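# Close the power enclosure door and lock its latch

## Task

Close the door of the power enclosure and rotate its quarter-turn latch as far as it goes. The task fails if the robot falls or finishes tilted. The door and latch must stay shut and turned on their own, not only because the robot is holding them. Anything the robot is touching at the end must not sag by more than about a fingernail's width once it is left alone. Finish by releasing everything and moving the robot away.

## Robot and tools

Robot: a Rainbow Robotics RB-Y1 on a two-wheel differential base with two rear casters. The base is 0.66 m long and 0.58 m wide, and its front edge sits 0.10 m ahead of the drive axle. It has two 7-joint arms with parallel grippers, a head with pan and tilt, and a torso whose lower leg folds at ankle, knee and hip. The base cannot move sideways.

Frames: the base frame has its origin on the floor between the drive wheels, x forward, y left, z up. The chest, left_hand and right_hand are reported in this frame. A hand point is midway between its finger pads; fingers point along the hand's -z and close along its x. Printed hand positions can be off, more so at full reach. The odometry frame is the base frame at scene start; base_odometry counts only wheel turns, so slipping shows as travel. Heading is positive to the left, from -3.142 to 3.142.

execute_actions(actions, cameras): actions is a list holding one action or none. An empty list just reports state and images. An action may contain:
- base: exactly one of translate_m (a relative drive in metres, forward positive, -3 to 3) or rotate_rad (a relative turn on the spot in radians, left/counter-clockwise positive, -3.2 to 3.2). Both are offsets from where the base last measured itself.
- joints: one dict keyed by joint name giving absolute targets (radians, grippers in metres). Names and ranges: torso_squat_rad 0 to 1.2 (bigger lowers the chest); torso_shift_rad -0.3 to 0.6 (positive pushes hips forward); torso_pitch_rad -0.2 to 1.4 (positive leans forward); torso_yaw_rad -1.5 to 1.5 (positive turns left). For each arm, prefix left_ or right_: shoulder_pitch_rad -2.356 to 2.356 (negative raises the arm forward); shoulder_roll_rad 0 to 3.141 on the left, -3.141 to 0 on the right (away from body lifts sideways); shoulder_yaw_rad -2.094 to 2.094 (positive swings a bent forearm left on both arms); elbow_rad -2.617 to 0.01 (negative bends); forearm_roll_rad -3.141 to 3.141; wrist_pitch_rad -1.57 to 1.919 (negative tips hand forward); hand_roll_rad -2.705 to 2.705; gripper_m 0 to 0.1 (pad gap). head_pan_rad -0.523 to 0.523 (positive left, relative to chest); head_tilt_rad -0.35 to 1.57 (positive down). Tolerance is ±0.02 rad for joints, ±0.004 m for grippers.
- speeds: caps for this action, translate_m 0.05 to 0.4 m/s, rotate_rad 0.1 to 1.509 rad/s (defaults are the top values).
- min_time_s: 0.1 to 8, the shortest time each arm and head motion of the action may take.
Default joint top speeds: arms 1 rad/s (forearm_roll, wrist_pitch, hand_roll 1.5), head 1.5, torso squat and pitch 0.3, shift 0.15, yaw 0.6, grippers 0.1 m/s. A base move needing over 8.667 s at its top speed is refused. Unknown keys or out-of-range values refuse the whole call. All parts of an action start at once. Joints or base left out of an action may keep chasing earlier targets.
cameras: a list of head_camera, left_wrist_camera, right_wrist_camera or all; omitted/null means all, [] means none. The pictures line lists images in order.

Torso combined limits: squat + shift <= 1.52; squat - shift + pitch <= 1.57; shift + 0.5 pitch - 0.4 squat <= 0.7; shift + 0.3 pitch - 0.5 squat <= 0.39. Breaking one leaves the commanded torso joints short, reported off_target.

wait(seconds 0 to 10): nothing new is commanded; returns state and images. zoom_image(camera, region [x0, y0, x1, y1] in pixels from the top-left, at most 504 by 504) enlarges part of a camera's latest image. finished_scene(scene): pass the current scene's number; irreversible; the result says whether the goal was met. Answering without any tool call ends everything.

Reading results: base_status and joint_status give each motion's outcome. done (for the base it only means the wheels turned the commanded amount). off_target: rested away from target, may still push. limit_stop_at_<name>: a built-in limit halted it. contact_stop: torso or an arm met hard resistance; the whole group (torso group, or all seven joints of that arm) stops and holds. time_out: took over 1.5x expected (torso 2.5x) plus 1 s. stopped_with_arm: torso halted because an arm had contact_stop. limit_stop_at_own_body: a guard stopped motion before hitting the robot's own torso, head, leg or base; move the arm and torso apart. joint command not followed (with a cause: line): an arm's targets were withheld, usually to prevent arm self- or arm-to-arm collision; joints show not_followed and the robot may retry those targets later. on_its_own lists uncommanded parts; held at is a target, not a position. A Motor temperatures line lists each arm's joints in joint_positions order; MOTOR HOT appears from 65 °C and an OVER-TEMPERATURE FAULT brakes the arm at 80 °C (keys cut short read limit_stop_at_motor_heat). A torque fault, triggered when contact torque hits a joint's load limit (shoulders 66.5, elbow 34.2, wrist joints 23.7 N m), freezes the robot for 10 s. After any stop, later motion calls in the same reply are skipped.

Cautions: after a contact stop, first back off in a separate action, arms before torso. If both hands hold one object and the torso contact-stops at once with nothing in the way, re-command all arm joints (not grippers) to their current readings, then resend the torso. The base keeps pushing into furniture without stopping, and a bent leg can protrude past the base front and shove the robot back unnoticed. To grip, command an opening at least 0.005 m narrower than the object; off_target then is expected. Each arm carries 3 kg; weight far in front of the wheels can tip the robot. Never let the arms strike or press on each other, fingers included. Avoid drops, slams, hard pushes and anything falling; the robot holds its last command while you think.

Each tool is called after ">>>" in YAML: its name, and indented under it one key for each argument.

## Session

>>> execute_actions:
  actions: []

Scene clock: 0.00 s.
Motor temperatures (°C, as the motors report them): left_arm=[35 39 35 38 36 41 49] | right_arm=[34 37 32 37 39 43 39]
base_odometry: x=+0.000 y=+0.000 heading=+0.000 (m, m, rad; odometry frame)
base_status: not commanded
joint_positions: torso_squat_rad=+0.350 torso_shift_rad=+0.001 torso_pitch_rad=+0.002 torso_yaw_rad=+0.000 left_shoulder_pitch_rad=+0.040 left_shoulder_roll_rad=+0.022 left_shoulder_yaw_rad=-0.009 left_elbow_rad=-0.301 left_forearm_roll_rad=-0.034 left_wrist_pitch_rad=+0.034 left_hand_roll_rad=-0.053 left_gripper_m=+0.099 right_shoulder_pitch_rad=+0.009 right_shoulder_roll_rad=-0.021 right_shoulder_yaw_rad=+0.021 right_elbow_rad=-0.237 right_forearm_roll_rad=+0.020 right_wrist_pitch_rad=+0.012 right_hand_roll_rad=-0.005 right_gripper_m=+0.101 head_pan_rad=+0.001 head_tilt_rad=+0.400
joint_status: not commanded
chest: x=-0.2266 y=-0.0001 z=+1.2476 quat_wxyz=(+1.000, +0.000, +0.001, +0.000) (m; base frame)
left_hand: x=-0.1183 y=+0.2375 z=+0.5709 quat_wxyz=(+0.993, +0.017, -0.113, -0.043) (m; base frame)
right_hand: x=-0.1219 y=-0.2335 z=+0.5697 quat_wxyz=(+0.994, -0.010, -0.107, +0.018) (m; base frame)
pictures: head_camera, left_wrist_camera, right_wrist_camera
Images, in order (width x height): head_camera 896x504, left_wrist_camera 644x364, right_wrist_camera 644x364.

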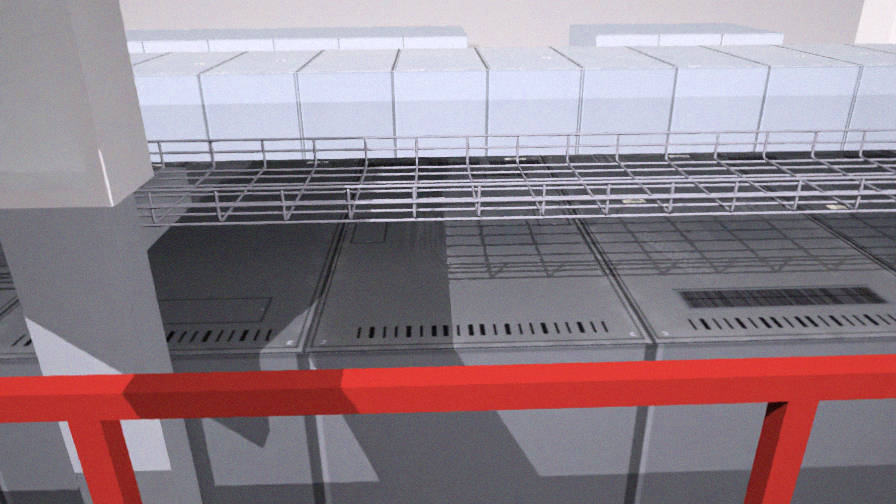

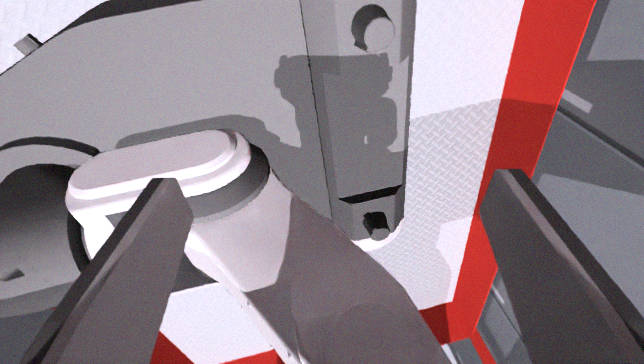

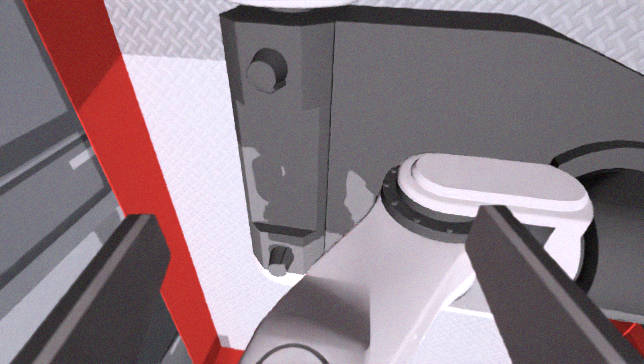

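>>> execute_actions:
  actions:
    - {"joints": {"head_pan_rad": 0.52, "head_tilt_rad": 0.3}}
  cameras: ["head_camera"]

Scene clock: 1.80 s.
Motor temperatures (°C, as the motors report them): left_arm=[35 39 35 38 36 41 49] | right_arm=[34 37 32 37 39 43 39]
base_odometry: x=+0.000 y=+0.000 heading=+0.000 (m, m, rad; odometry frame)
base_status: not commanded
joint_positions: torso_squat_rad=+0.350 torso_shift_rad=+0.001 torso_pitch_rad=+0.002 torso_yaw_rad=+0.000 left_shoulder_pitch_rad=+0.040 left_shoulder_roll_rad=+0.022 left_shoulder_yaw_rad=-0.009 left_elbow_rad=-0.301 left_forearm_roll_rad=-0.034 left_wrist_pitch_rad=+0.034 left_hand_roll_rad=-0.053 left_gripper_m=+0.099 right_shoulder_pitch_rad=+0.009 right_shoulder_roll_rad=-0.021 right_shoulder_yaw_rad=+0.021 right_elbow_rad=-0.237 right_forearm_roll_rad=+0.020 right_wrist_pitch_rad=+0.012 right_hand_roll_rad=-0.005 right_gripper_m=+0.101 head_pan_rad=+0.520 head_tilt_rad=+0.300
joint_status: all done
chest: x=-0.2266 y=-0.0001 z=+1.2476 quat_wxyz=(+1.000, +0.000, +0.001, +0.000) (m; base frame)
left_hand: x=-0.1183 y=+0.2375 z=+0.5709 quat_wxyz=(+0.993, +0.017, -0.113, -0.043) (m; base frame)
right_hand: x=-0.1219 y=-0.2335 z=+0.5697 quat_wxyz=(+0.994, -0.010, -0.107, +0.018) (m; base frame)
pictures: head_camera
Images, in order (width x height): head_camera 896x504.

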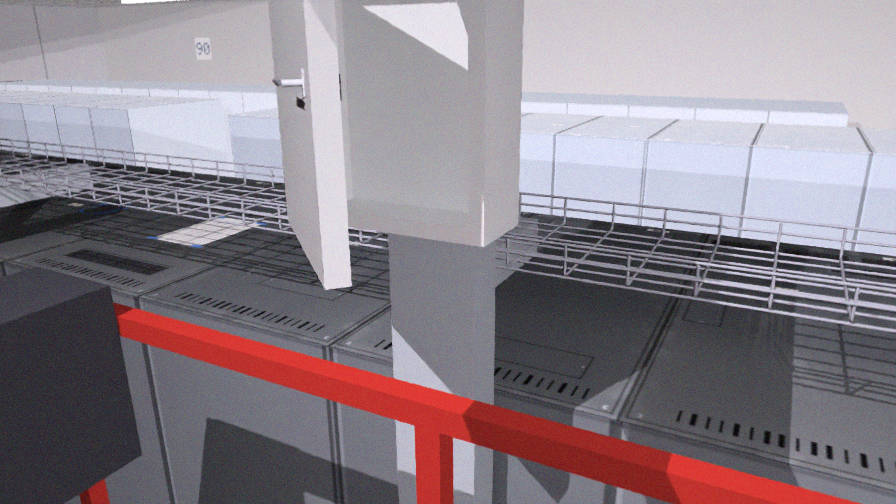

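>>> execute_actions:
  actions:
    - {"joints": {"torso_yaw_rad": 0.8, "head_pan_rad": 0.0, "head_tilt_rad": 0.1}}
  cameras: ["head_camera"]

Scene clock: 5.07 s.
Motor temperatures (°C, as the motors report them): left_arm=[35 39 35 38 36 41 49] | right_arm=[34 37 32 37 39 43 39]
base_odometry: x=+0.000 y=+0.000 heading=+0.000 (m, m, rad; odometry frame)
base_status: not commanded
joint_positions: torso_squat_rad=+0.350 torso_shift_rad=+0.001 torso_pitch_rad=+0.002 torso_yaw_rad=+0.800 left_shoulder_pitch_rad=+0.040 left_shoulder_roll_rad=+0.022 left_shoulder_yaw_rad=-0.009 left_elbow_rad=-0.301 left_forearm_roll_rad=-0.034 left_wrist_pitch_rad=+0.034 left_hand_roll_rad=-0.053 left_gripper_m=+0.099 right_shoulder_pitch_rad=+0.009 right_shoulder_roll_rad=-0.021 right_shoulder_yaw_rad=+0.021 right_elbow_rad=-0.237 right_forearm_roll_rad=+0.020 right_wrist_pitch_rad=+0.012 right_hand_roll_rad=-0.005 right_gripper_m=+0.101 head_pan_rad=+0.000 head_tilt_rad=+0.100
joint_status: all done
chest: x=-0.2266 y=-0.0001 z=+1.2476 quat_wxyz=(+0.921, +0.000, +0.001, +0.389) (m; base frame)
left_hand: x=-0.3219 y=+0.2442 z=+0.5713 quat_wxyz=(+0.931, +0.060, -0.097, +0.347) (m; base frame)
right_hand: x=+0.0136 y=-0.0866 z=+0.5694 quat_wxyz=(+0.909, +0.033, -0.102, +0.403) (m; base frame)
pictures: head_camera
Images, in order (width x height): head_camera 896x504.

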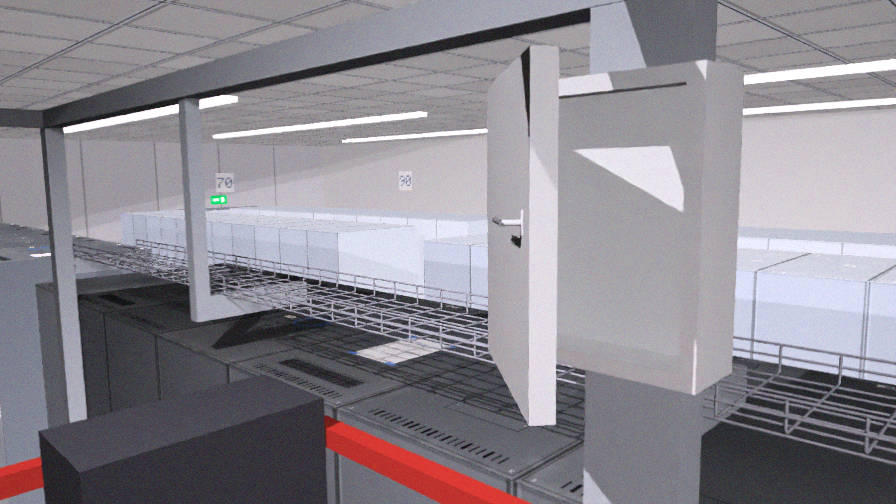

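>>> zoom_image:
  camera: "head_camera"
  region: [440, 0, 896, 456]

Region (440, 0, 896, 456) of head_camera's 896x504 image, scaled by 1.105, with more detail than that image has.

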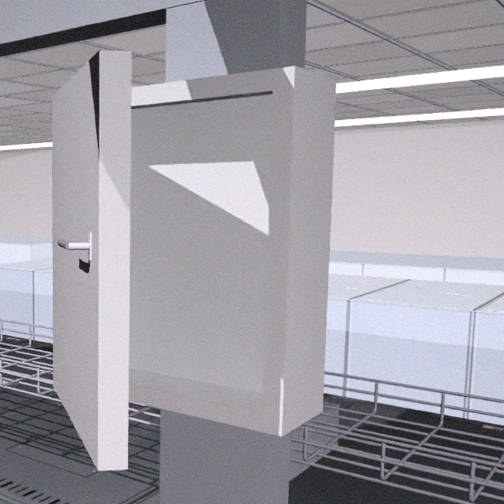

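>>> execute_actions:
  actions:
    - {"joints": {"torso_yaw_rad": 1.3, "head_pan_rad": 0.3, "head_tilt_rad": 0.7}}
  cameras: ["head_camera"]

Scene clock: 31.17 s.
Motor temperatures (°C, as the motors report them): left_arm=[35 39 35 38 36 41 49] | right_arm=[34 37 32 37 39 43 39]
base_odometry: x=+0.000 y=+0.000 heading=+0.000 (m, m, rad; odometry frame)
base_status: not commanded
joint_positions: torso_squat_rad=+0.350 torso_shift_rad=+0.001 torso_pitch_rad=+0.002 torso_yaw_rad=+0.932 left_shoulder_pitch_rad=+0.040 left_shoulder_roll_rad=+0.022 left_shoulder_yaw_rad=-0.009 left_elbow_rad=-0.301 left_forearm_roll_rad=-0.034 left_wrist_pitch_rad=+0.034 left_hand_roll_rad=-0.053 left_gripper_m=+0.099 right_shoulder_pitch_rad=+0.009 right_shoulder_roll_rad=-0.020 right_shoulder_yaw_rad=+0.021 right_elbow_rad=-0.237 right_forearm_roll_rad=+0.020 right_wrist_pitch_rad=+0.012 right_hand_roll_rad=-0.005 right_gripper_m=+0.101 head_pan_rad=+0.300 head_tilt_rad=+0.700
joint_status: torso_yaw_rad limit_stop_at_own_body (moved +0.132 of +0.500); the others done
on_its_own: torso_yaw_rad is held at +0.932, not at your +1.300, since a limit_stop_at_own_body
chest: x=-0.2266 y=-0.0001 z=+1.2476 quat_wxyz=(+0.893, +0.001, +0.001, +0.449) (m; base frame)
left_hand: x=-0.3533 y=+0.2295 z=+0.5713 quat_wxyz=(+0.906, +0.067, -0.093, +0.408) (m; base frame)
right_hand: x=+0.0229 y=-0.0540 z=+0.5695 quat_wxyz=(+0.880, +0.040, -0.100, +0.462) (m; base frame)
pictures: head_camera
Images, in order (width x height): head_camera 896x504.

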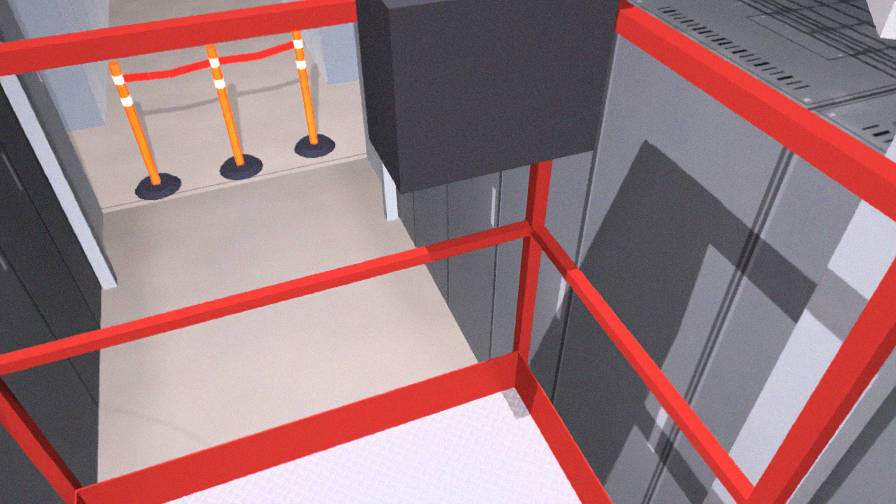

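>>> execute_actions:
  actions:
    - {"joints": {"torso_yaw_rad": 0.0, "head_pan_rad": 0.0, "head_tilt_rad": 1.2}}
  cameras: ["head_camera"]

Scene clock: 42.33 s.
Motor temperatures (°C, as the motors report them): left_arm=[35 39 35 38 36 41 49] | right_arm=[34 37 32 37 39 43 39]
base_odometry: x=+0.000 y=+0.000 heading=+0.000 (m, m, rad; odometry frame)
base_status: not commanded
joint_positions: torso_squat_rad=+0.350 torso_shift_rad=+0.001 torso_pitch_rad=+0.002 torso_yaw_rad=+0.000 left_shoulder_pitch_rad=+0.040 left_shoulder_roll_rad=+0.022 left_shoulder_yaw_rad=-0.009 left_elbow_rad=-0.301 left_forearm_roll_rad=-0.034 left_wrist_pitch_rad=+0.034 left_hand_roll_rad=-0.053 left_gripper_m=+0.099 right_shoulder_pitch_rad=+0.009 right_shoulder_roll_rad=-0.020 right_shoulder_yaw_rad=+0.021 right_elbow_rad=-0.237 right_forearm_roll_rad=+0.020 right_wrist_pitch_rad=+0.012 right_hand_roll_rad=-0.005 right_gripper_m=+0.101 head_pan_rad=+0.000 head_tilt_rad=+1.200
joint_status: all done
chest: x=-0.2266 y=-0.0001 z=+1.2476 quat_wxyz=(+1.000, +0.000, +0.001, +0.000) (m; base frame)
left_hand: x=-0.1183 y=+0.2376 z=+0.5709 quat_wxyz=(+0.993, +0.017, -0.113, -0.043) (m; base frame)
right_hand: x=-0.1220 y=-0.2335 z=+0.5697 quat_wxyz=(+0.994, -0.010, -0.107, +0.018) (m; base frame)
pictures: head_camera
Images, in order (width x height): head_camera 896x504.

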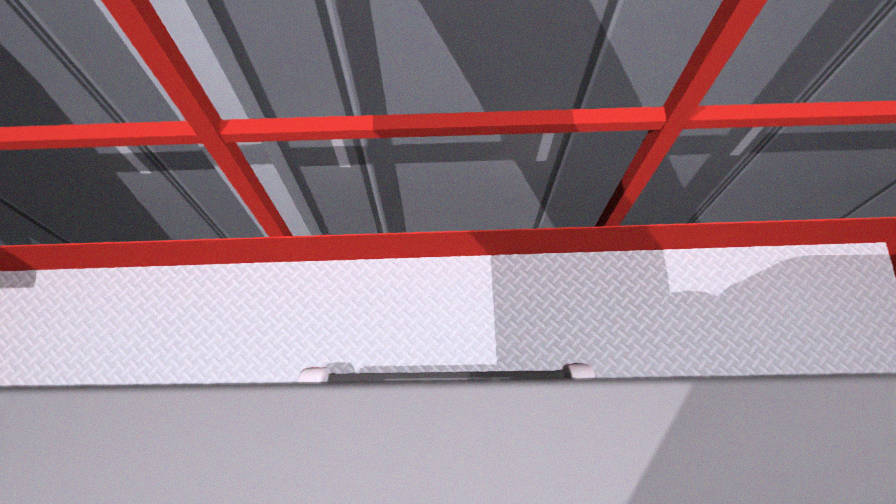

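>>> execute_actions:
  actions:
    - {"base": {"translate_m": 0.15}, "joints": {"torso_yaw_rad": 0.5, "head_pan_rad": 0.2, "head_tilt_rad": 0.15}}
  cameras: ["head_camera"]

Scene clock: 81.57 s.
Motor temperatures (°C, as the motors report them): left_arm=[35 39 35 38 36 41 49] | right_arm=[34 37 32 37 39 43 39]
base_odometry: x=+0.150 y=+0.000 heading=+0.002 (m, m, rad; odometry frame)
base_status: done
joint_positions: torso_squat_rad=+0.350 torso_shift_rad=+0.001 torso_pitch_rad=+0.002 torso_yaw_rad=+0.500 left_shoulder_pitch_rad=+0.040 left_shoulder_roll_rad=+0.022 left_shoulder_yaw_rad=-0.009 left_elbow_rad=-0.301 left_forearm_roll_rad=-0.034 left_wrist_pitch_rad=+0.034 left_hand_roll_rad=-0.053 left_gripper_m=+0.099 right_shoulder_pitch_rad=+0.009 right_shoulder_roll_rad=-0.021 right_shoulder_yaw_rad=+0.021 right_elbow_rad=-0.237 right_forearm_roll_rad=+0.020 right_wrist_pitch_rad=+0.012 right_hand_roll_rad=-0.005 right_gripper_m=+0.101 head_pan_rad=+0.200 head_tilt_rad=+0.150
joint_status: all done
chest: x=-0.2265 y=-0.0001 z=+1.2476 quat_wxyz=(+0.969, +0.000, +0.001, +0.247) (m; base frame)
left_hand: x=-0.2456 y=+0.2611 z=+0.5712 quat_wxyz=(+0.972, +0.045, -0.105, +0.204) (m; base frame)
right_hand: x=-0.0228 y=-0.1540 z=+0.5695 quat_wxyz=(+0.959, +0.017, -0.106, +0.263) (m; base frame)
pictures: head_camera
Images, in order (width x height): head_camera 896x504.

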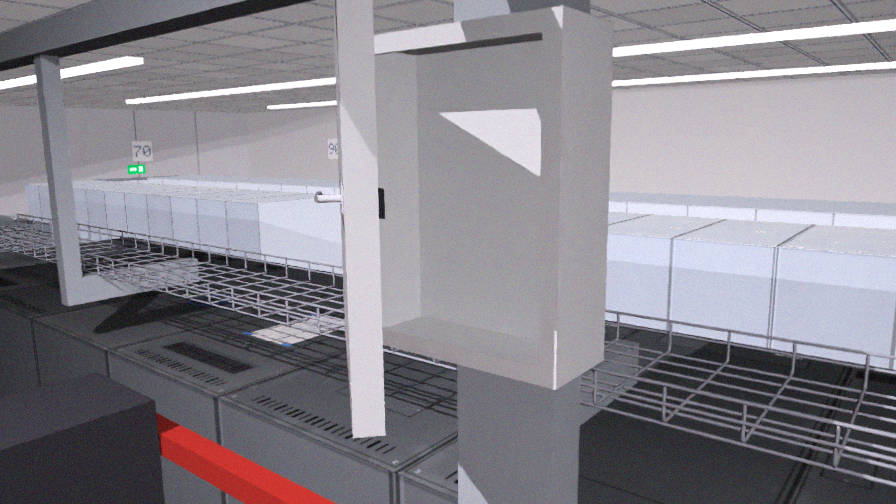

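>>> zoom_image:
  camera: "head_camera"
  region: [270, 140, 430, 260]

Region (270, 140, 430, 260) of head_camera's 896x504 image, scaled by 3.150, with more detail than that image has; it fills the top 378 rows of this view, and the rest is white.

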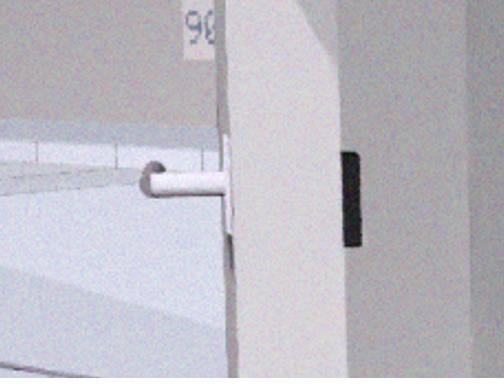

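>>> execute_actions:
  actions:
    - {"joints": {"torso_yaw_rad": 0.9, "left_shoulder_pitch_rad": -1.5, "left_gripper_m": 0.0, "head_pan_rad": -0.1, "head_tilt_rad": 0.25}}
  cameras: ["head_camera", "left_wrist_camera"]

Scene clock: 140.97 s.
Motor temperatures (°C, as the motors report them): left_arm=[35 39 35 38 36 41 49] | right_arm=[34 37 32 37 39 43 39]
base_odometry: x=+0.150 y=+0.000 heading=+0.002 (m, m, rad; odometry frame)
base_status: not commanded
joint_positions: torso_squat_rad=+0.350 torso_shift_rad=+0.001 torso_pitch_rad=+0.002 torso_yaw_rad=+0.900 left_shoulder_pitch_rad=-1.500 left_shoulder_roll_rad=+0.023 left_shoulder_yaw_rad=-0.009 left_elbow_rad=-0.302 left_forearm_roll_rad=-0.034 left_wrist_pitch_rad=+0.034 left_hand_roll_rad=-0.053 left_gripper_m=+0.000 right_shoulder_pitch_rad=+0.009 right_shoulder_roll_rad=-0.020 right_shoulder_yaw_rad=+0.021 right_elbow_rad=-0.237 right_forearm_roll_rad=+0.020 right_wrist_pitch_rad=+0.012 right_hand_roll_rad=-0.005 right_gripper_m=+0.101 head_pan_rad=-0.100 head_tilt_rad=+0.250
joint_status: all done
chest: x=-0.2266 y=-0.0001 z=+1.2476 quat_wxyz=(+0.900, +0.001, +0.001, +0.435) (m; base frame)
left_hand: x=+0.2505 y=+0.5405 z=+1.3268 quat_wxyz=(+0.677, +0.332, -0.656, +0.042) (m; base frame)
right_hand: x=+0.0209 y=-0.0621 z=+0.5694 quat_wxyz=(+0.887, +0.038, -0.101, +0.448) (m; base frame)
pictures: head_camera, left_wrist_camera
Images, in order (width x height): head_camera 896x504, left_wrist_camera 644x364.

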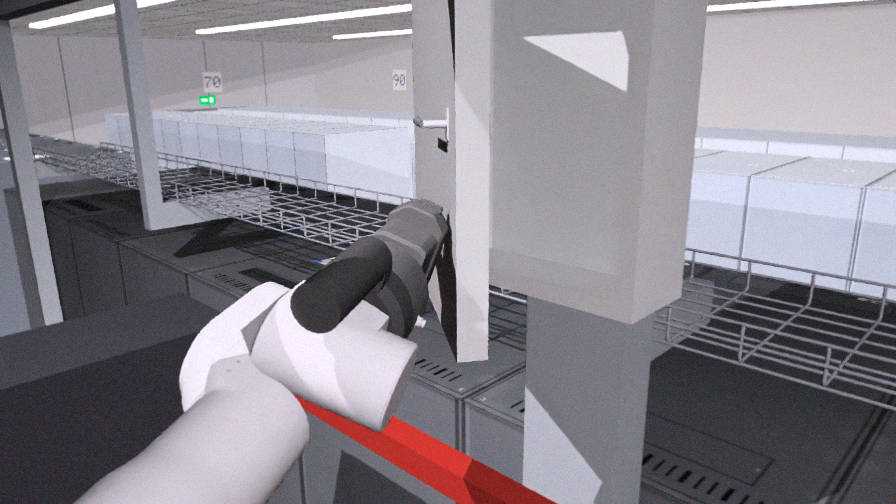

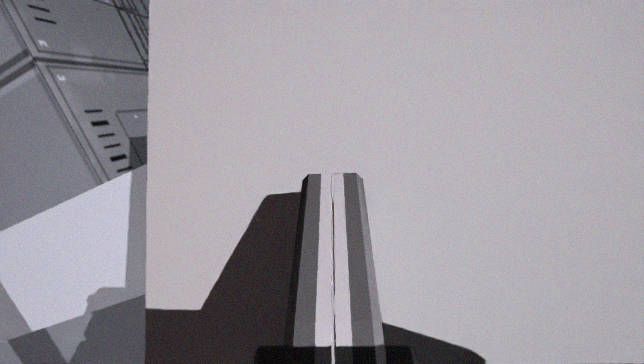

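>>> execute_actions:
  actions:
    - {"joints": {"torso_shift_rad": 0.25, "right_shoulder_pitch_rad": 0.35}}
  cameras: ["head_camera", "left_wrist_camera"]

Scene clock: 160.50 s.
Motor temperatures (°C, as the motors report them): left_arm=[36 39 35 38 36 41 49] | right_arm=[34 37 32 37 39 43 39]
base_odometry: x=+0.150 y=+0.000 heading=+0.002 (m, m, rad; odometry frame)
base_status: not commanded
joint_positions: torso_squat_rad=+0.351 torso_shift_rad=+0.194 torso_pitch_rad=-0.008 torso_yaw_rad=+0.904 left_shoulder_pitch_rad=-1.498 left_shoulder_roll_rad=+0.026 left_shoulder_yaw_rad=-0.009 left_elbow_rad=-0.300 left_forearm_roll_rad=-0.034 left_wrist_pitch_rad=+0.034 left_hand_roll_rad=-0.053 left_gripper_m=+0.000 right_shoulder_pitch_rad=+0.350 right_shoulder_roll_rad=-0.021 right_shoulder_yaw_rad=+0.021 right_elbow_rad=-0.237 right_forearm_roll_rad=+0.020 right_wrist_pitch_rad=+0.012 right_hand_roll_rad=-0.005 right_gripper_m=+0.101 head_pan_rad=-0.100 head_tilt_rad=+0.250
joint_status: torso_shift_rad contact_stop (moved +0.192 of +0.249); the others done
on_its_own: torso_shift_rad is held at +0.195, not at your +0.250, since a contact_stop
chest: x=-0.1039 y=-0.0004 z=+1.2350 quat_wxyz=(+0.900, -0.001, -0.004, +0.437) (m; base frame)
left_hand: x=+0.3688 y=+0.5447 z=+1.3171 quat_wxyz=(+0.675, +0.333, -0.657, +0.047) (m; base frame)
right_hand: x=-0.0033 y=-0.2531 z=+0.5634 quat_wxyz=(+0.915, -0.036, +0.038, +0.401) (m; base frame)
pictures: head_camera, left_wrist_camera
Images, in order (width x height): head_camera 896x504, left_wrist_camera 644x364.

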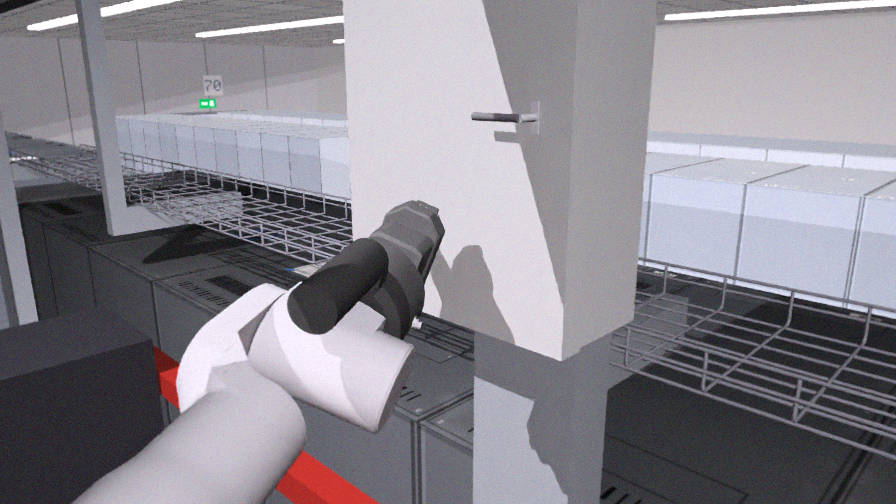

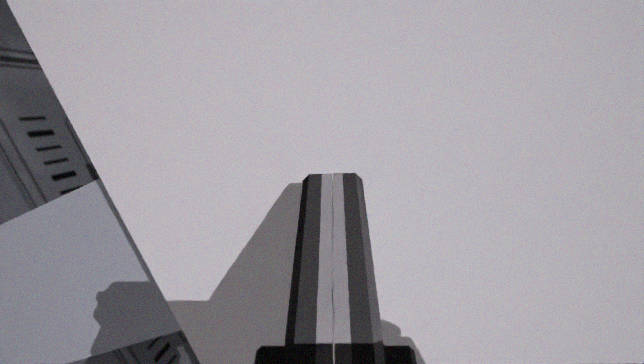

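>>> zoom_image:
  camera: "head_camera"
  region: [450, 70, 570, 160]

Region (450, 70, 570, 160) of head_camera's 896x504 image, scaled by 4.200, with more detail than that image has; it fills the top 378 rows of this view, and the rest is white.

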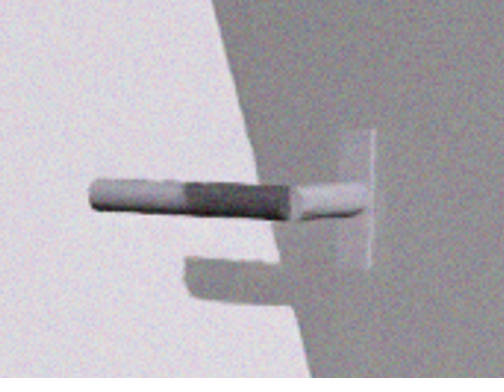

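>>> execute_actions:
  actions:
    - {"joints": {"left_shoulder_pitch_rad": -1.085, "left_shoulder_roll_rad": 0.97, "left_shoulder_yaw_rad": 0.0, "left_elbow_rad": -1.662, "left_forearm_roll_rad": 0.912, "left_wrist_pitch_rad": 1.06, "left_hand_roll_rad": 0.265, "left_gripper_m": 0.06}}
  cameras: ["head_camera"]

Scene clock: 238.70 s.
Motor temperatures (°C, as the motors report them): left_arm=[40 40 35 40 36 42 49] | right_arm=[34 37 32 37 39 43 39]
base_odometry: x=+0.150 y=+0.000 heading=+0.001 (m, m, rad; odometry frame)
base_status: not commanded
joint_positions: torso_squat_rad=+0.351 torso_shift_rad=+0.195 torso_pitch_rad=-0.005 torso_yaw_rad=+0.903 left_shoulder_pitch_rad=-1.086 left_shoulder_roll_rad=+0.970 left_shoulder_yaw_rad=+0.000 left_elbow_rad=-1.662 left_forearm_roll_rad=+0.912 left_wrist_pitch_rad=+1.060 left_hand_roll_rad=+0.265 left_gripper_m=+0.060 right_shoulder_pitch_rad=+0.350 right_shoulder_roll_rad=-0.021 right_shoulder_yaw_rad=+0.021 right_elbow_rad=-0.237 right_forearm_roll_rad=+0.020 right_wrist_pitch_rad=+0.012 right_hand_roll_rad=-0.005 right_gripper_m=+0.101 head_pan_rad=-0.100 head_tilt_rad=+0.250
joint_status: all done
on_its_own: torso_shift_rad is held at +0.195, not at your +0.250, since a contact_stop
chest: x=-0.1022 y=-0.0002 z=+1.2349 quat_wxyz=(+0.900, -0.001, -0.002, +0.436) (m; base frame)
left_hand: x=+0.0416 y=+0.5973 z=+1.5115 quat_wxyz=(+0.673, +0.210, -0.677, +0.210) (m; base frame)
right_hand: x=-0.0037 y=-0.2533 z=+0.5631 quat_wxyz=(+0.915, -0.036, +0.039, +0.400) (m; base frame)
pictures: head_camera
Images, in order (width x height): head_camera 896x504.

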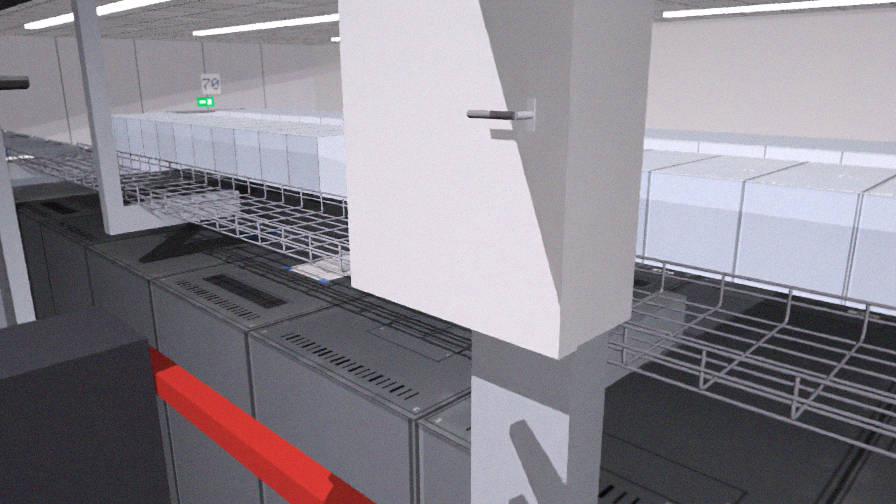

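>>> execute_actions:
  actions:
    - {"joints": {"torso_shift_rad": 0.04, "torso_yaw_rad": 0.3, "head_pan_rad": 0.3, "head_tilt_rad": 0.1}}
  cameras: ["head_camera", "left_wrist_camera"]

Scene clock: 243.40 s.
Motor temperatures (°C, as the motors report them): left_arm=[39 40 35 40 36 42 49] | right_arm=[34 37 32 37 39 43 39]
base_odometry: x=+0.150 y=+0.000 heading=+0.001 (m, m, rad; odometry frame)
base_status: not commanded
joint_positions: torso_squat_rad=+0.351 torso_shift_rad=+0.040 torso_pitch_rad=-0.005 torso_yaw_rad=+0.300 left_shoulder_pitch_rad=-1.086 left_shoulder_roll_rad=+0.970 left_shoulder_yaw_rad=+0.000 left_elbow_rad=-1.662 left_forearm_roll_rad=+0.912 left_wrist_pitch_rad=+1.060 left_hand_roll_rad=+0.265 left_gripper_m=+0.060 right_shoulder_pitch_rad=+0.350 right_shoulder_roll_rad=-0.021 right_shoulder_yaw_rad=+0.021 right_elbow_rad=-0.237 right_forearm_roll_rad=+0.020 right_wrist_pitch_rad=+0.012 right_hand_roll_rad=-0.005 right_gripper_m=+0.101 head_pan_rad=+0.300 head_tilt_rad=+0.100
joint_status: all done
chest: x=-0.2033 y=-0.0002 z=+1.2468 quat_wxyz=(+0.989, +0.000, -0.003, +0.149) (m; base frame)
left_hand: x=+0.2535 y=+0.4097 z=+1.5250 quat_wxyz=(+0.705, +0.000, -0.709, +0.000) (m; base frame)
right_hand: x=-0.2652 y=-0.2626 z=+0.5743 quat_wxyz=(+0.992, -0.021, +0.048, +0.111) (m; base frame)
pictures: head_camera, left_wrist_camera
Images, in order (width x height): head_camera 896x504, left_wrist_camera 644x364.

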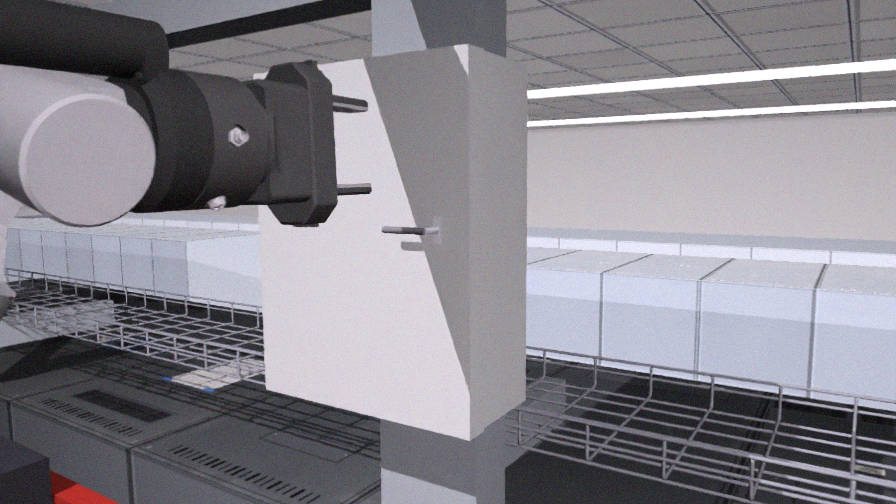

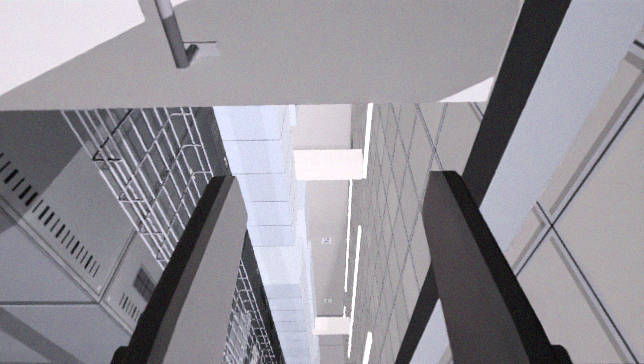

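>>> execute_actions:
  actions:
    - {"joints": {"left_shoulder_pitch_rad": -0.849, "left_shoulder_roll_rad": 1.003, "left_shoulder_yaw_rad": 0.0, "left_elbow_rad": -1.766, "left_forearm_roll_rad": 0.911, "left_wrist_pitch_rad": 0.894, "left_hand_roll_rad": 0.289}}
  cameras: ["head_camera", "left_wrist_camera"]

Scene clock: 276.00 s.
Motor temperatures (°C, as the motors report them): left_arm=[38 40 35 39 36 41 49] | right_arm=[34 37 32 37 39 43 39]
base_odometry: x=+0.150 y=+0.000 heading=+0.001 (m, m, rad; odometry frame)
base_status: not commanded
joint_positions: torso_squat_rad=+0.351 torso_shift_rad=+0.040 torso_pitch_rad=-0.005 torso_yaw_rad=+0.300 left_shoulder_pitch_rad=-0.850 left_shoulder_roll_rad=+1.003 left_shoulder_yaw_rad=+0.000 left_elbow_rad=-1.766 left_forearm_roll_rad=+0.911 left_wrist_pitch_rad=+0.894 left_hand_roll_rad=+0.289 left_gripper_m=+0.060 right_shoulder_pitch_rad=+0.350 right_shoulder_roll_rad=-0.021 right_shoulder_yaw_rad=+0.021 right_elbow_rad=-0.237 right_forearm_roll_rad=+0.020 right_wrist_pitch_rad=+0.012 right_hand_roll_rad=-0.005 right_gripper_m=+0.101 head_pan_rad=+0.300 head_tilt_rad=+0.100
joint_status: all done
chest: x=-0.2033 y=-0.0001 z=+1.2468 quat_wxyz=(+0.989, +0.000, -0.003, +0.149) (m; base frame)
left_hand: x=+0.2541 y=+0.4249 z=+1.4598 quat_wxyz=(+0.705, +0.000, -0.709, +0.000) (m; base frame)
right_hand: x=-0.2651 y=-0.2626 z=+0.5743 quat_wxyz=(+0.992, -0.021, +0.048, +0.111) (m; base frame)
pictures: head_camera, left_wrist_camera
Images, in order (width x height): head_camera 896x504, left_wrist_camera 644x364.

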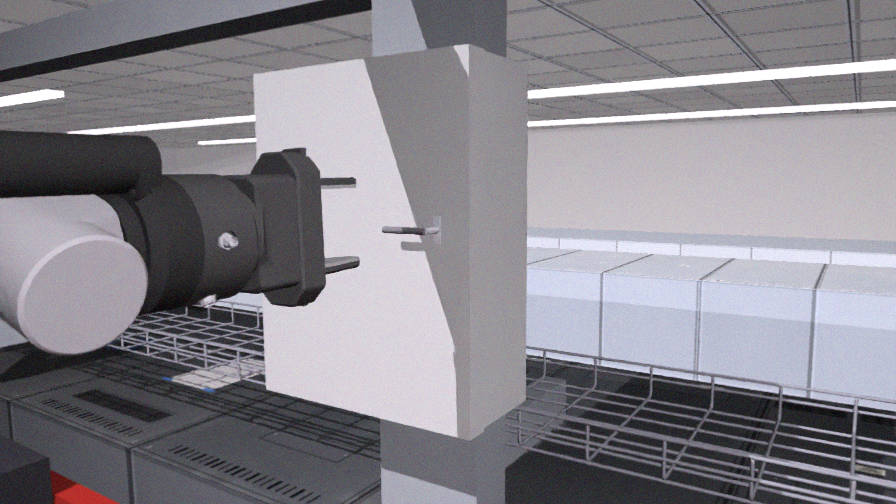

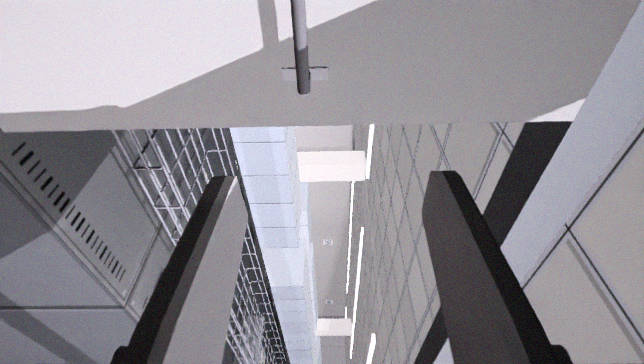

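>>> execute_actions:
  actions:
    - {"joints": {"torso_shift_rad": 0.17}}
  cameras: ["head_camera", "left_wrist_camera"]

Scene clock: 287.27 s.
Motor temperatures (°C, as the motors report them): left_arm=[38 40 36 38 36 41 49] | right_arm=[34 37 32 37 39 43 39]
base_odometry: x=+0.150 y=+0.000 heading=+0.001 (m, m, rad; odometry frame)
base_status: not commanded
joint_positions: torso_squat_rad=+0.351 torso_shift_rad=+0.170 torso_pitch_rad=-0.005 torso_yaw_rad=+0.300 left_shoulder_pitch_rad=-0.850 left_shoulder_roll_rad=+1.003 left_shoulder_yaw_rad=+0.000 left_elbow_rad=-1.766 left_forearm_roll_rad=+0.911 left_wrist_pitch_rad=+0.894 left_hand_roll_rad=+0.289 left_gripper_m=+0.060 right_shoulder_pitch_rad=+0.350 right_shoulder_roll_rad=-0.021 right_shoulder_yaw_rad=+0.021 right_elbow_rad=-0.237 right_forearm_roll_rad=+0.020 right_wrist_pitch_rad=+0.012 right_hand_roll_rad=-0.005 right_gripper_m=+0.101 head_pan_rad=+0.300 head_tilt_rad=+0.100
joint_status: all done
chest: x=-0.1183 y=-0.0001 z=+1.2379 quat_wxyz=(+0.989, +0.000, -0.002, +0.149) (m; base frame)
left_hand: x=+0.3391 y=+0.4249 z=+1.4507 quat_wxyz=(+0.705, +0.000, -0.709, +0.000) (m; base frame)
right_hand: x=-0.1802 y=-0.2626 z=+0.5653 quat_wxyz=(+0.992, -0.021, +0.048, +0.111) (m; base frame)
pictures: head_camera, left_wrist_camera
Images, in order (width x height): head_camera 896x504, left_wrist_camera 644x364.

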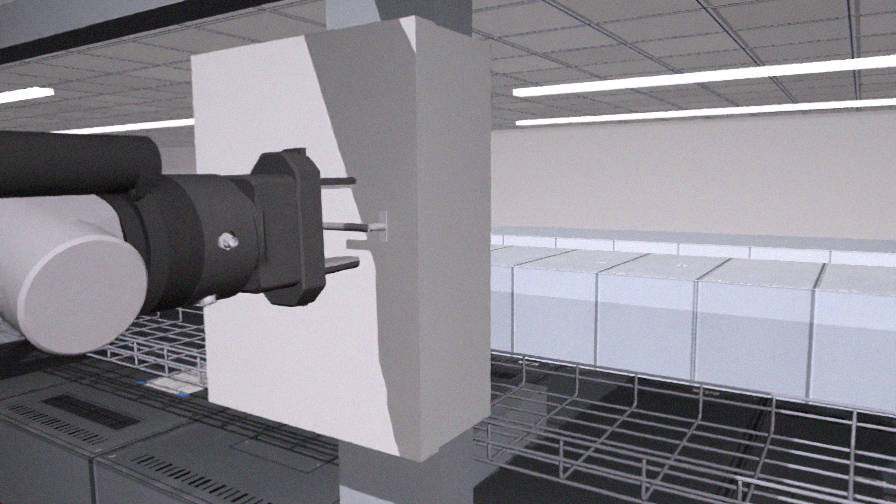

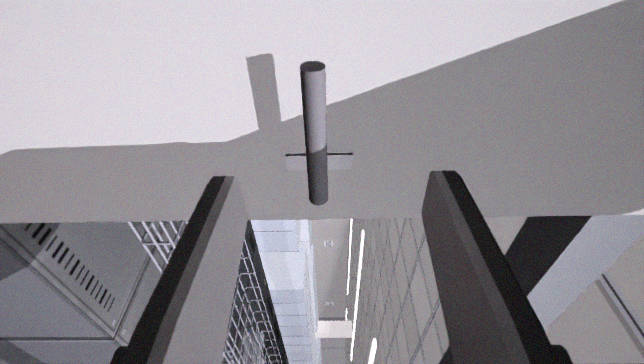

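>>> execute_actions:
  actions:
    - {"joints": {"torso_shift_rad": 0.198, "left_gripper_m": 0.0}}
  cameras: ["head_camera", "left_wrist_camera"]

Scene clock: 292.77 s.
Motor temperatures (°C, as the motors report them): left_arm=[37 40 36 38 36 41 49] | right_arm=[34 37 32 37 39 43 39]
base_odometry: x=+0.150 y=+0.000 heading=+0.001 (m, m, rad; odometry frame)
base_status: not commanded
joint_positions: torso_squat_rad=+0.351 torso_shift_rad=+0.198 torso_pitch_rad=-0.005 torso_yaw_rad=+0.300 left_shoulder_pitch_rad=-0.849 left_shoulder_roll_rad=+1.003 left_shoulder_yaw_rad=-0.001 left_elbow_rad=-1.766 left_forearm_roll_rad=+0.911 left_wrist_pitch_rad=+0.894 left_hand_roll_rad=+0.289 left_gripper_m=+0.005 right_shoulder_pitch_rad=+0.350 right_shoulder_roll_rad=-0.021 right_shoulder_yaw_rad=+0.021 right_elbow_rad=-0.237 right_forearm_roll_rad=+0.020 right_wrist_pitch_rad=+0.012 right_hand_roll_rad=-0.005 right_gripper_m=+0.101 head_pan_rad=+0.300 head_tilt_rad=+0.100
joint_status: left_gripper_m off_target (ended at +0.005, target +0.000); the others done
chest: x=-0.1001 y=-0.0001 z=+1.2345 quat_wxyz=(+0.989, +0.000, -0.002, +0.149) (m; base frame)
left_hand: x=+0.3575 y=+0.4250 z=+1.4464 quat_wxyz=(+0.706, +0.000, -0.708, +0.000) (m; base frame)
right_hand: x=-0.1621 y=-0.2626 z=+0.5620 quat_wxyz=(+0.992, -0.021, +0.048, +0.111) (m; base frame)
pictures: head_camera, left_wrist_camera
Images, in order (width x height): head_camera 896x504, left_wrist_camera 644x364.

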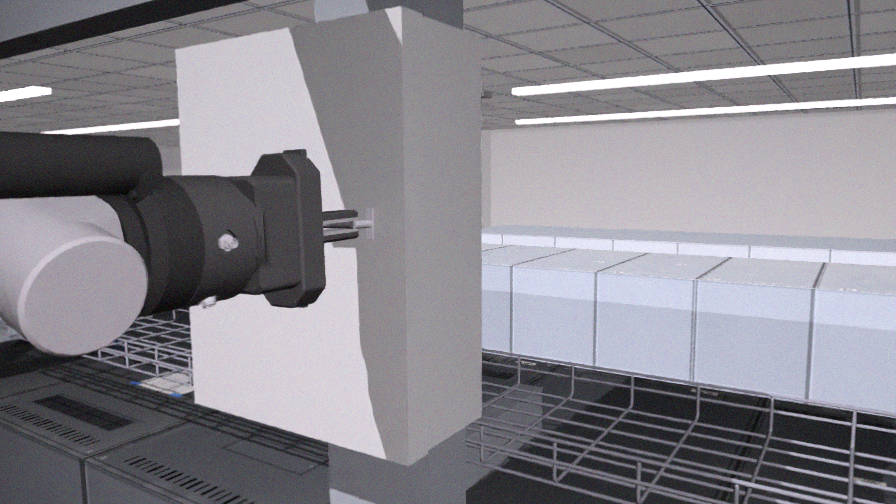

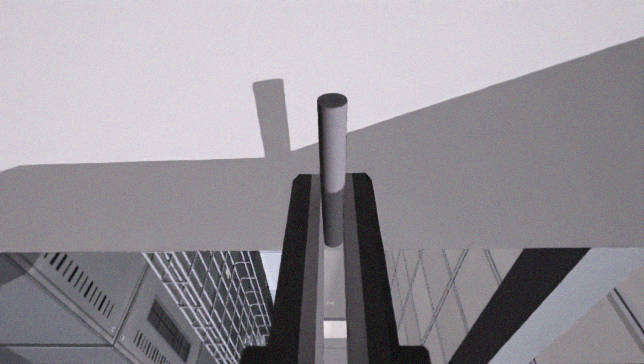

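Lever is gripped near its pivot. Rolling the hand slowly toward the latched direction, in two steps so I can check it's turning.

>>> execute_actions:
  actions:
    - {"joints": {"left_hand_roll_rad": 1.05}, "min_time_s": 1.5}
  cameras: ["head_camera", "left_wrist_camera"]

Scene clock: 295.67 s.
Motor temperatures (°C, as the motors report them): left_arm=[37 40 36 38 36 41 50] | right_arm=[34 37 32 37 39 43 39]
base_odometry: x=+0.150 y=+0.000 heading=+0.001 (m, m, rad; odometry frame)
base_status: not commanded
joint_positions: torso_squat_rad=+0.351 torso_shift_rad=+0.198 torso_pitch_rad=-0.005 torso_yaw_rad=+0.300 left_shoulder_pitch_rad=-0.850 left_shoulder_roll_rad=+1.003 left_shoulder_yaw_rad=-0.001 left_elbow_rad=-1.767 left_forearm_roll_rad=+0.911 left_wrist_pitch_rad=+0.894 left_hand_roll_rad=+1.050 left_gripper_m=+0.020 right_shoulder_pitch_rad=+0.350 right_shoulder_roll_rad=-0.021 right_shoulder_yaw_rad=+0.021 right_elbow_rad=-0.237 right_forearm_roll_rad=+0.020 right_wrist_pitch_rad=+0.012 right_hand_roll_rad=-0.005 right_gripper_m=+0.101 head_pan_rad=+0.300 head_tilt_rad=+0.100
joint_status: all done
chest: x=-0.1002 y=-0.0004 z=+1.2345 quat_wxyz=(+0.989, +0.000, -0.002, +0.149) (m; base frame)
left_hand: x=+0.3574 y=+0.4236 z=+1.4474 quat_wxyz=(+0.655, -0.263, -0.658, +0.260) (m; base frame)
right_hand: x=-0.1621 y=-0.2625 z=+0.5618 quat_wxyz=(+0.992, -0.021, +0.048, +0.111) (m; base frame)
pictures: head_camera, left_wrist_camera
Images, in order (width x height): head_camera 896x504, left_wrist_camera 644x364.

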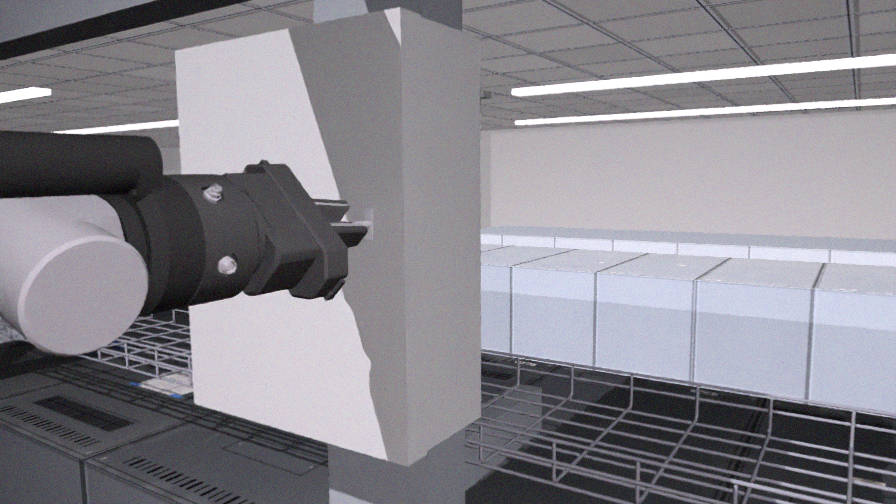

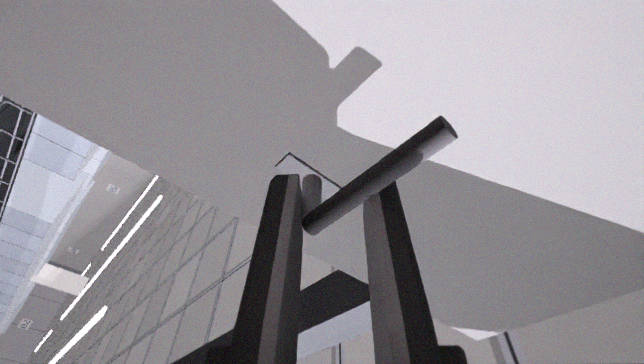

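The lever didn't follow: it pried the gripper open to 0.02 m instead. This direction is probably blocked, so I'll back off and try the other way.

>>> execute_actions:
  actions:
    - {"joints": {"left_hand_roll_rad": -0.35}, "min_time_s": 2.5}
  cameras: ["head_camera", "left_wrist_camera"]

Scene clock: 303.03 s.
Motor temperatures (°C, as the motors report them): left_arm=[37 40 36 38 36 41 50] | right_arm=[34 37 32 37 39 43 39]
base_odometry: x=+0.150 y=+0.000 heading=+0.001 (m, m, rad; odometry frame)
base_status: not commanded
joint_positions: torso_squat_rad=+0.351 torso_shift_rad=+0.198 torso_pitch_rad=-0.005 torso_yaw_rad=+0.300 left_shoulder_pitch_rad=-0.848 left_shoulder_roll_rad=+1.001 left_shoulder_yaw_rad=-0.003 left_elbow_rad=-1.768 left_forearm_roll_rad=+0.913 left_wrist_pitch_rad=+0.895 left_hand_roll_rad=-0.350 left_gripper_m=+0.014 right_shoulder_pitch_rad=+0.350 right_shoulder_roll_rad=-0.021 right_shoulder_yaw_rad=+0.021 right_elbow_rad=-0.237 right_forearm_roll_rad=+0.020 right_wrist_pitch_rad=+0.012 right_hand_roll_rad=-0.005 right_gripper_m=+0.101 head_pan_rad=+0.300 head_tilt_rad=+0.100
joint_status: all done
on_its_own: left_gripper_m moved -0.005 toward your old target +0.000
chest: x=-0.1003 y=-0.0005 z=+1.2345 quat_wxyz=(+0.989, +0.000, -0.003, +0.149) (m; base frame)
left_hand: x=+0.3580 y=+0.4222 z=+1.4454 quat_wxyz=(+0.670, +0.221, -0.672, -0.224) (m; base frame)
right_hand: x=-0.1622 y=-0.2626 z=+0.5618 quat_wxyz=(+0.992, -0.021, +0.048, +0.111) (m; base frame)
pictures: head_camera, left_wrist_camera
Images, in order (width x height): head_camera 896x504, left_wrist_camera 644x364.

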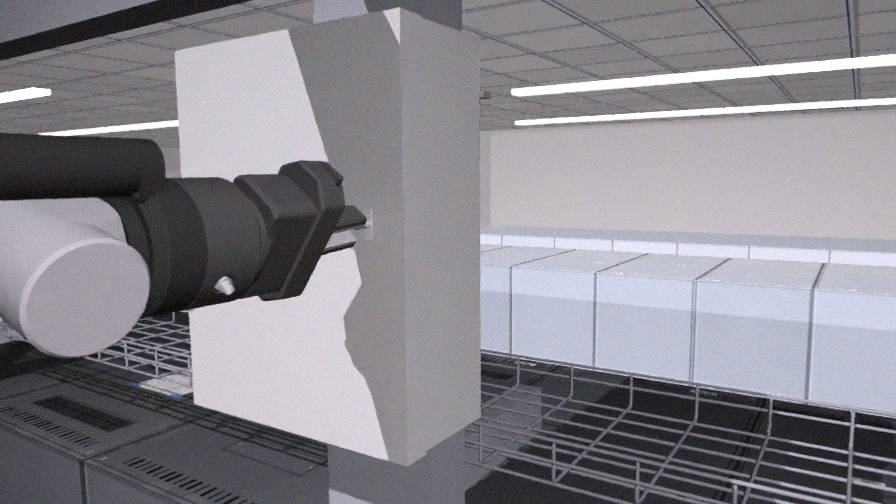

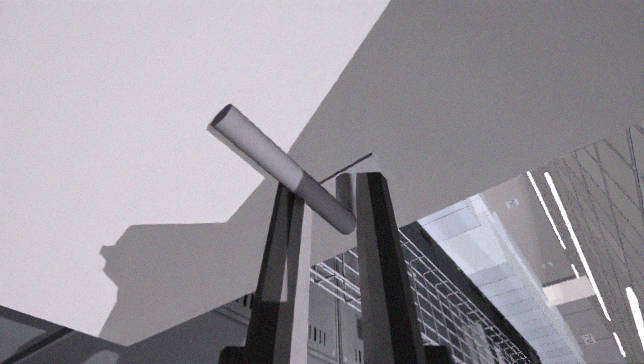

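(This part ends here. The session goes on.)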